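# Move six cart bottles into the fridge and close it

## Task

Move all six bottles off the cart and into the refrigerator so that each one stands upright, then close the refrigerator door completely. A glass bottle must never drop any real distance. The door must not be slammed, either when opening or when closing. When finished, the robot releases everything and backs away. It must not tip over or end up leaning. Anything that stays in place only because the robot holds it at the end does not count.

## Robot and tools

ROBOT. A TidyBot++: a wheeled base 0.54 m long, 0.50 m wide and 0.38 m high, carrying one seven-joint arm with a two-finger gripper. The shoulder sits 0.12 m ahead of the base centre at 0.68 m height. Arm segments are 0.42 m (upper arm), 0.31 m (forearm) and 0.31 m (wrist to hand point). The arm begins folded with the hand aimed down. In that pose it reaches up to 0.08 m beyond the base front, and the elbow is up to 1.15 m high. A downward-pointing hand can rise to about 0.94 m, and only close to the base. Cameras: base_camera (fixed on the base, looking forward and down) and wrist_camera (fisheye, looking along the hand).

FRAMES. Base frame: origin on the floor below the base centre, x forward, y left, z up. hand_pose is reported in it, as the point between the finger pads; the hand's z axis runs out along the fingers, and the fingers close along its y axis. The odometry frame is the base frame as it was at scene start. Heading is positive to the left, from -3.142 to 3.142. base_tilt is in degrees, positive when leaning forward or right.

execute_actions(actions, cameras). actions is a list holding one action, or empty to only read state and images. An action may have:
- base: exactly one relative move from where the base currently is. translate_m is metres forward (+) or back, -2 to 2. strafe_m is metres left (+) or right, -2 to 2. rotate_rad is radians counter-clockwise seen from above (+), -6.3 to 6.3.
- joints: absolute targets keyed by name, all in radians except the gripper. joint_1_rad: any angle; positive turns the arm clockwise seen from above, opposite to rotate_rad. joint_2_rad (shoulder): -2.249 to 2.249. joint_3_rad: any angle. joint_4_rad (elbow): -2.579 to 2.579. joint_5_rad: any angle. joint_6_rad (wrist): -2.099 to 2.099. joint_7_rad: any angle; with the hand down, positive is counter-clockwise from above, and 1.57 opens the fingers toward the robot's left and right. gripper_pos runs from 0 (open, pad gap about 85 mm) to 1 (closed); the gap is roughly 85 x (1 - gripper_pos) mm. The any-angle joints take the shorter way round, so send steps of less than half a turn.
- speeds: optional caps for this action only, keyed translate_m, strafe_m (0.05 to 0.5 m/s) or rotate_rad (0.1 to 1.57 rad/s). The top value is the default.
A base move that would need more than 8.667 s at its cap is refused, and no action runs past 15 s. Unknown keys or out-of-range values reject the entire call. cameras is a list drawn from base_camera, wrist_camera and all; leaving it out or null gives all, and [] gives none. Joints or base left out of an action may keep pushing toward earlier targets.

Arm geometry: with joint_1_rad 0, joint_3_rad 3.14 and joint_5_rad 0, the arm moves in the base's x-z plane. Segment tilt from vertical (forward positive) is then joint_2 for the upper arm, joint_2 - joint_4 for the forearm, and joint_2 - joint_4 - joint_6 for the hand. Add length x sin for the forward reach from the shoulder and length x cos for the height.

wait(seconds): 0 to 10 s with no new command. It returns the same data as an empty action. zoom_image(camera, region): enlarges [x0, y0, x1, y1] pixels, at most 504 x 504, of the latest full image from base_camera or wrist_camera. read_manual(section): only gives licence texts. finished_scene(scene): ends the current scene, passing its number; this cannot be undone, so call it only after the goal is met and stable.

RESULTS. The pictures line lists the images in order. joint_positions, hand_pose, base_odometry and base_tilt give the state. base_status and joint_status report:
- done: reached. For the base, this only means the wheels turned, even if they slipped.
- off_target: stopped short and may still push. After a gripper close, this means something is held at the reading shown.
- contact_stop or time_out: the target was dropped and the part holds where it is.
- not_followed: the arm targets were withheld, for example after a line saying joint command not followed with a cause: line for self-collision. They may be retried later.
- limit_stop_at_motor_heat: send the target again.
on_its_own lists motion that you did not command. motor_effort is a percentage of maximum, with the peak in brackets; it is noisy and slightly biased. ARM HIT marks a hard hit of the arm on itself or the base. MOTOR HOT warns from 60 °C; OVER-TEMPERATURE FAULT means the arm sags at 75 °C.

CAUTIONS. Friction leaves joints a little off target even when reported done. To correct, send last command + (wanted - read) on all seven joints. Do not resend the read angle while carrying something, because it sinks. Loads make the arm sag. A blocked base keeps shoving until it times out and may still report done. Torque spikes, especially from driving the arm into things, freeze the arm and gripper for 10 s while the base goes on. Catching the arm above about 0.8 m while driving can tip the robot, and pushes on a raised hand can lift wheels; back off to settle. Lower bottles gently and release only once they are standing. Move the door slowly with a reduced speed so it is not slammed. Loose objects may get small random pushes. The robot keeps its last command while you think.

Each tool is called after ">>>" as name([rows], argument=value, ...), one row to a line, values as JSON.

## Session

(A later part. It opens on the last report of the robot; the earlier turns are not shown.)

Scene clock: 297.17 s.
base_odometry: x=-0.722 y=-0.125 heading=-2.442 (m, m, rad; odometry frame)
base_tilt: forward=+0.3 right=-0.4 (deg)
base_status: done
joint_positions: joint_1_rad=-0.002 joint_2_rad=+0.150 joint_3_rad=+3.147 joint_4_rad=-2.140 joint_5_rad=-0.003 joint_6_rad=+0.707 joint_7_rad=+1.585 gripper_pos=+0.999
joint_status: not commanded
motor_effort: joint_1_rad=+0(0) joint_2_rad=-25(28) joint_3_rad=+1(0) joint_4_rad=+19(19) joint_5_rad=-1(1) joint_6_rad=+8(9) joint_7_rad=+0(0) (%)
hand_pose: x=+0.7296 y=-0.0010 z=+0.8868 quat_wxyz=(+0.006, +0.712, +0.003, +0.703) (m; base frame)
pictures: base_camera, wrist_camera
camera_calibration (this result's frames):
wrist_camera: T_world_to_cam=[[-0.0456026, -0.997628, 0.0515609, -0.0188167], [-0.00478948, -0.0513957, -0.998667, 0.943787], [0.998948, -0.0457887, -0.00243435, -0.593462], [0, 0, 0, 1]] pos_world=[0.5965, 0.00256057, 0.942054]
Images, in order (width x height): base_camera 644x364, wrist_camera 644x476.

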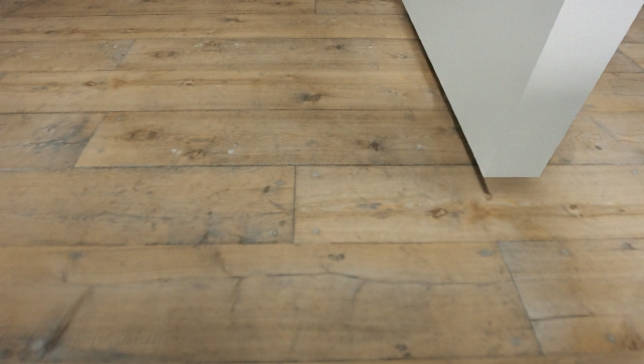

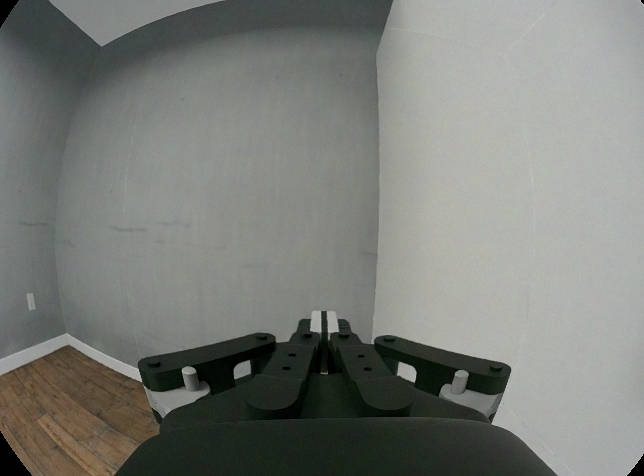

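>>> execute_actions([
  {"joints":{"joint_2_rad":0.55,"joint_6_rad":1.13}},
], cameras=[])

>>> execute_actions([
  {"base":{"strafe_m":-0.45},"speeds":{"strafe_m":0.08}},
])

Scene clock: 301.10 s.
base_odometry: x=-0.722 y=-0.125 heading=-2.442 (m, m, rad; odometry frame)
base_tilt: forward=+0.4 right=-0.4 (deg)
base_status: not commanded
joint_positions: joint_1_rad=-0.002 joint_2_rad=+0.549 joint_3_rad=+3.147 joint_4_rad=-2.140 joint_5_rad=-0.003 joint_6_rad=+1.104 joint_7_rad=+1.585 gripper_pos=+0.999
joint_status: all done
motor_effort: joint_1_rad=+0(0) joint_2_rad=-34(37) joint_3_rad=+1(0) joint_4_rad=+14(18) joint_5_rad=+0(0) joint_6_rad=+8(8) joint_7_rad=+0(1) (%)
hand_pose: x=+0.7872 y=-0.0009 z=+0.7534 quat_wxyz=(+0.007, +0.712, +0.004, +0.702) (m; base frame)
pictures: none
No camera images: the call's "cameras" was empty. Leave "cameras" out to get every camera's image.

Scene clock: 307.23 s.
base_odometry: x=-1.012 y=+0.220 heading=-2.442 (m, m, rad; odometry frame)
base_tilt: forward=+0.4 right=-0.4 (deg)
base_status: done
joint_positions: joint_1_rad=-0.008 joint_2_rad=+0.549 joint_3_rad=+3.142 joint_4_rad=-2.141 joint_5_rad=-0.003 joint_6_rad=+1.104 joint_7_rad=+1.585 gripper_pos=+0.999
joint_status: not commanded
motor_effort: joint_1_rad=+0(6) joint_2_rad=-35(36) joint_3_rad=+1(6) joint_4_rad=+13(14) joint_5_rad=-1(5) joint_6_rad=+8(9) joint_7_rad=+0(1) (%)
hand_pose: x=+0.7871 y=+0.0056 z=+0.7536 quat_wxyz=(+0.003, +0.712, +0.006, +0.702) (m; base frame)
pictures: base_camera, wrist_camera
camera_calibration (this result's frames):
wrist_camera: T_world_to_cam=[[-0.0355499, -0.998005, 0.0521711, -0.0110639], [-0.00597746, -0.0519908, -0.99863, 0.812278], [0.99935, -0.0358131, -0.00411727, -0.650036], [0, 0, 0, 1]] pos_world=[0.654076, 0.00790934, 0.809066]
Images, in order (width x height): base_camera 644x364, wrist_camera 644x476.

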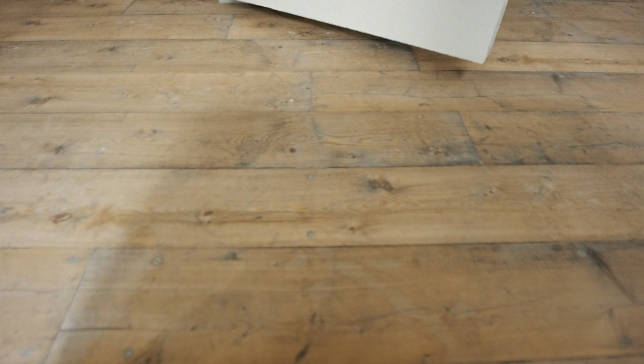

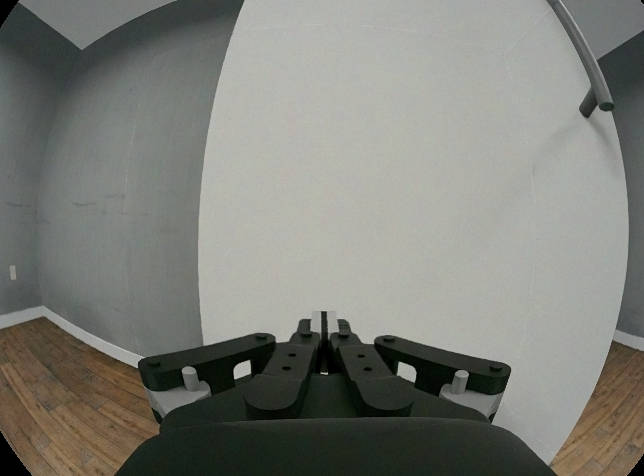

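The door is coasting shut on its own.

>>> execute_actions([
  {"base":{"strafe_m":-0.15},"speeds":{"strafe_m":0.15}},
])

Scene clock: 310.03 s.
base_odometry: x=-1.108 y=+0.335 heading=-2.442 (m, m, rad; odometry frame)
base_tilt: forward=+0.4 right=-0.4 (deg)
base_status: done
joint_positions: joint_1_rad=-0.005 joint_2_rad=+0.549 joint_3_rad=+3.144 joint_4_rad=-2.141 joint_5_rad=-0.004 joint_6_rad=+1.105 joint_7_rad=+1.585 gripper_pos=+0.999
joint_status: not commanded
motor_effort: joint_1_rad=+1(3) joint_2_rad=-35(36) joint_3_rad=+0(1) joint_4_rad=+13(14) joint_5_rad=-1(1) joint_6_rad=+8(9) joint_7_rad=+0(0) (%)
hand_pose: x=+0.7871 y=+0.0024 z=+0.7536 quat_wxyz=(+0.005, +0.712, +0.005, +0.702) (m; base frame)
pictures: base_camera, wrist_camera
camera_calibration (this result's frames):
wrist_camera: T_world_to_cam=[[-0.0406267, -0.99777, 0.0529519, -0.0109038], [-0.00614747, -0.0527451, -0.998589, 0.812232], [0.999155, -0.0408949, -0.0039909, -0.65012], [0, 0, 0, 1]] pos_world=[0.654121, 0.0053752, 0.809069]
Images, in order (width x height): base_camera 644x364, wrist_camera 644x476.

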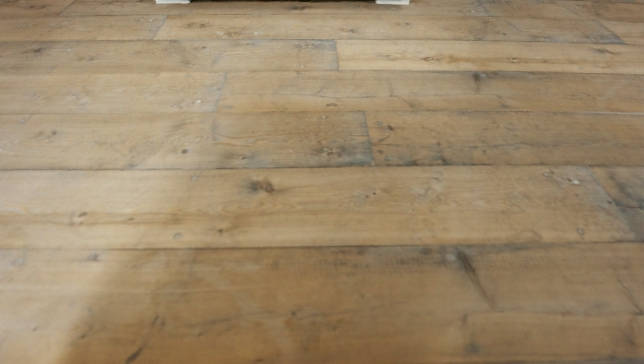

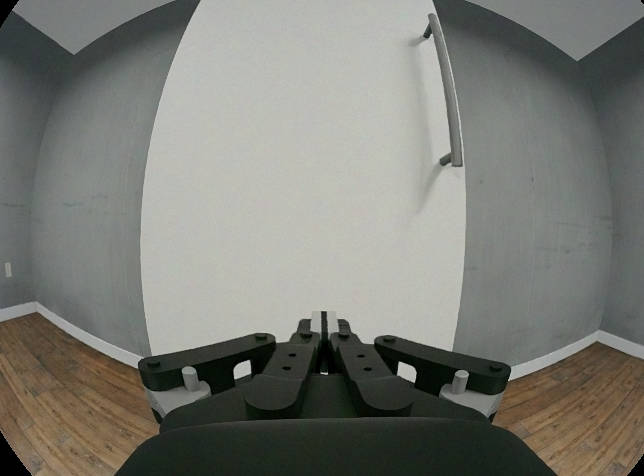

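>>> execute_actions([
  {"base":{"translate_m":0.26},"speeds":{"translate_m":0.15}},
])

>>> execute_actions([
  {"base":{"translate_m":0.03},"speeds":{"translate_m":0.05}},
])

Scene clock: 314.30 s.
base_odometry: x=-1.308 y=+0.167 heading=-2.442 (m, m, rad; odometry frame)
base_tilt: forward=+0.4 right=-0.4 (deg)
base_status: done
joint_positions: joint_1_rad=-0.005 joint_2_rad=+0.548 joint_3_rad=+3.144 joint_4_rad=-2.142 joint_5_rad=-0.004 joint_6_rad=+1.106 joint_7_rad=+1.585 gripper_pos=+0.999
joint_status: not commanded
motor_effort: joint_1_rad=+1(0) joint_2_rad=-35(37) joint_3_rad=+1(0) joint_4_rad=+13(15) joint_5_rad=-1(1) joint_6_rad=+8(9) joint_7_rad=+0(1) (%)
hand_pose: x=+0.7868 y=+0.0024 z=+0.7538 quat_wxyz=(+0.005, +0.712, +0.005, +0.702) (m; base frame)
pictures: base_camera, wrist_camera
camera_calibration (this result's frames):
wrist_camera: T_world_to_cam=[[-0.0406619, -0.99777, 0.0529277, -0.0108835], [-0.00551577, -0.0527465, -0.998593, 0.811939], [0.999158, -0.0408966, -0.0033587, -0.650271], [0, 0, 0, 1]] pos_world=[0.653759, 0.00537378, 0.809188]
Images, in order (width x height): base_camera 644x364, wrist_camera 644x476.

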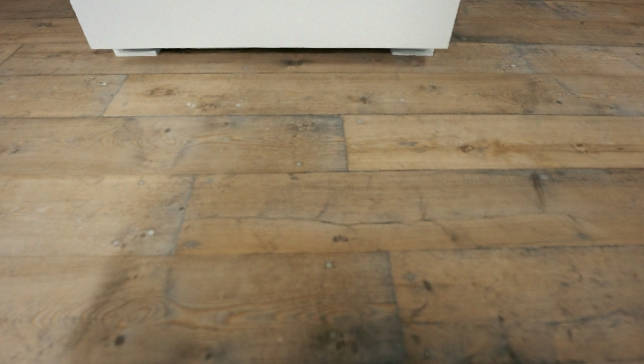

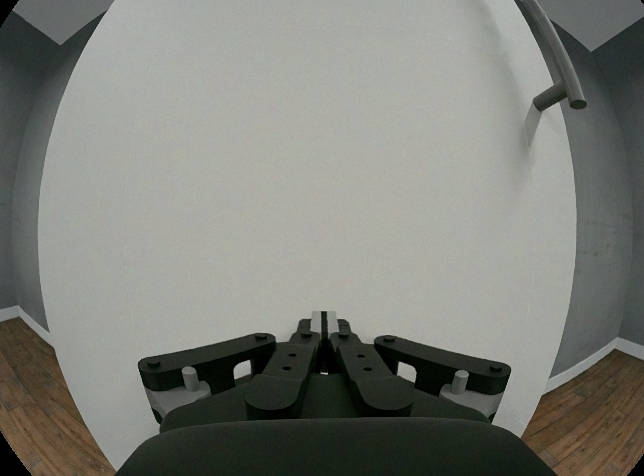

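Scene clock: 315.43 s.
base_odometry: x=-1.330 y=+0.148 heading=-2.442 (m, m, rad; odometry frame)
base_tilt: forward=+0.4 right=-0.4 (deg)
base_status: done
joint_positions: joint_1_rad=-0.005 joint_2_rad=+0.523 joint_3_rad=+3.144 joint_4_rad=-2.192 joint_5_rad=-0.004 joint_6_rad=+1.123 joint_7_rad=+1.585 gripper_pos=+0.999
joint_status: not commanded
motor_effort: joint_1_rad=+2(2) joint_2_rad=-28(36) joint_3_rad=+2(2) joint_4_rad=+20(23) joint_5_rad=-2(2) joint_6_rad=+6(9) joint_7_rad=+0(1) (%)
hand_pose: x=+0.7704 y=+0.0022 z=+0.7535 quat_wxyz=(+0.005, +0.715, +0.005, +0.699) (m; base frame)
pictures: base_camera, wrist_camera
camera_calibration (this result's frames):
wrist_camera: T_world_to_cam=[[-0.0406969, -0.99776, 0.0530995, -0.011838], [-0.0134716, -0.0525908, -0.998525, 0.817616], [0.999081, -0.0413522, -0.0113012, -0.627835], [0, 0, 0, 1]] pos_world=[0.63779, 0.00522522, 0.809944]
Images, in order (width x height): base_camera 644x364, wrist_camera 644x476.

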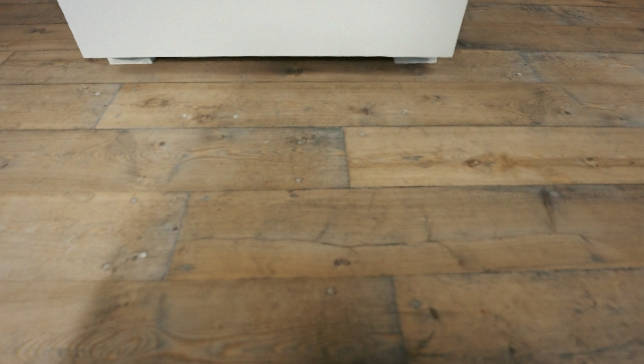

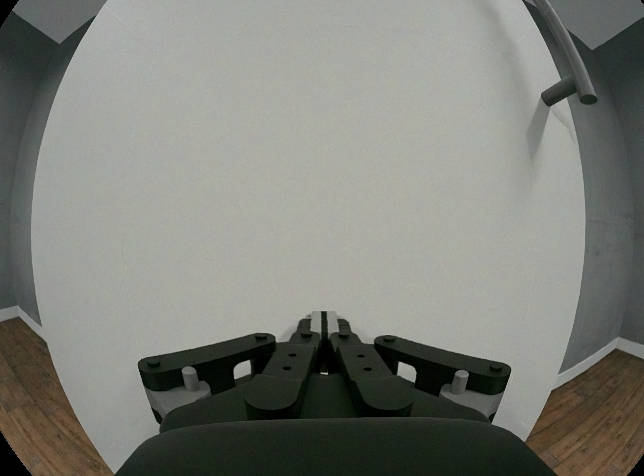

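>>> execute_actions([
  {"base":{"translate_m":-0.4}},
], cameras=[])

>>> finished_scene(scene=1)

Scene clock: 320.40 s.
base_odometry: x=-1.024 y=+0.406 heading=-2.442 (m, m, rad; odometry frame)
base_tilt: forward=+0.4 right=-0.4 (deg)
base_status: done
joint_positions: joint_1_rad=-0.005 joint_2_rad=+0.549 joint_3_rad=+3.145 joint_4_rad=-2.149 joint_5_rad=-0.005 joint_6_rad=+1.123 joint_7_rad=+1.585 gripper_pos=+0.999
joint_status: not commanded
motor_effort: joint_1_rad=+0(4) joint_2_rad=-35(37) joint_3_rad=+0(3) joint_4_rad=+13(20) joint_5_rad=+0(2) joint_6_rad=+8(9) joint_7_rad=+0(0) (%)
hand_pose: x=+0.7849 y=+0.0014 z=+0.7559 quat_wxyz=(+0.006, +0.708, +0.004, +0.706) (m; base frame)
pictures: none
No camera images: the call's "cameras" was empty. Leave "cameras" out to get every camera's image.

The scene is finished: the task was done.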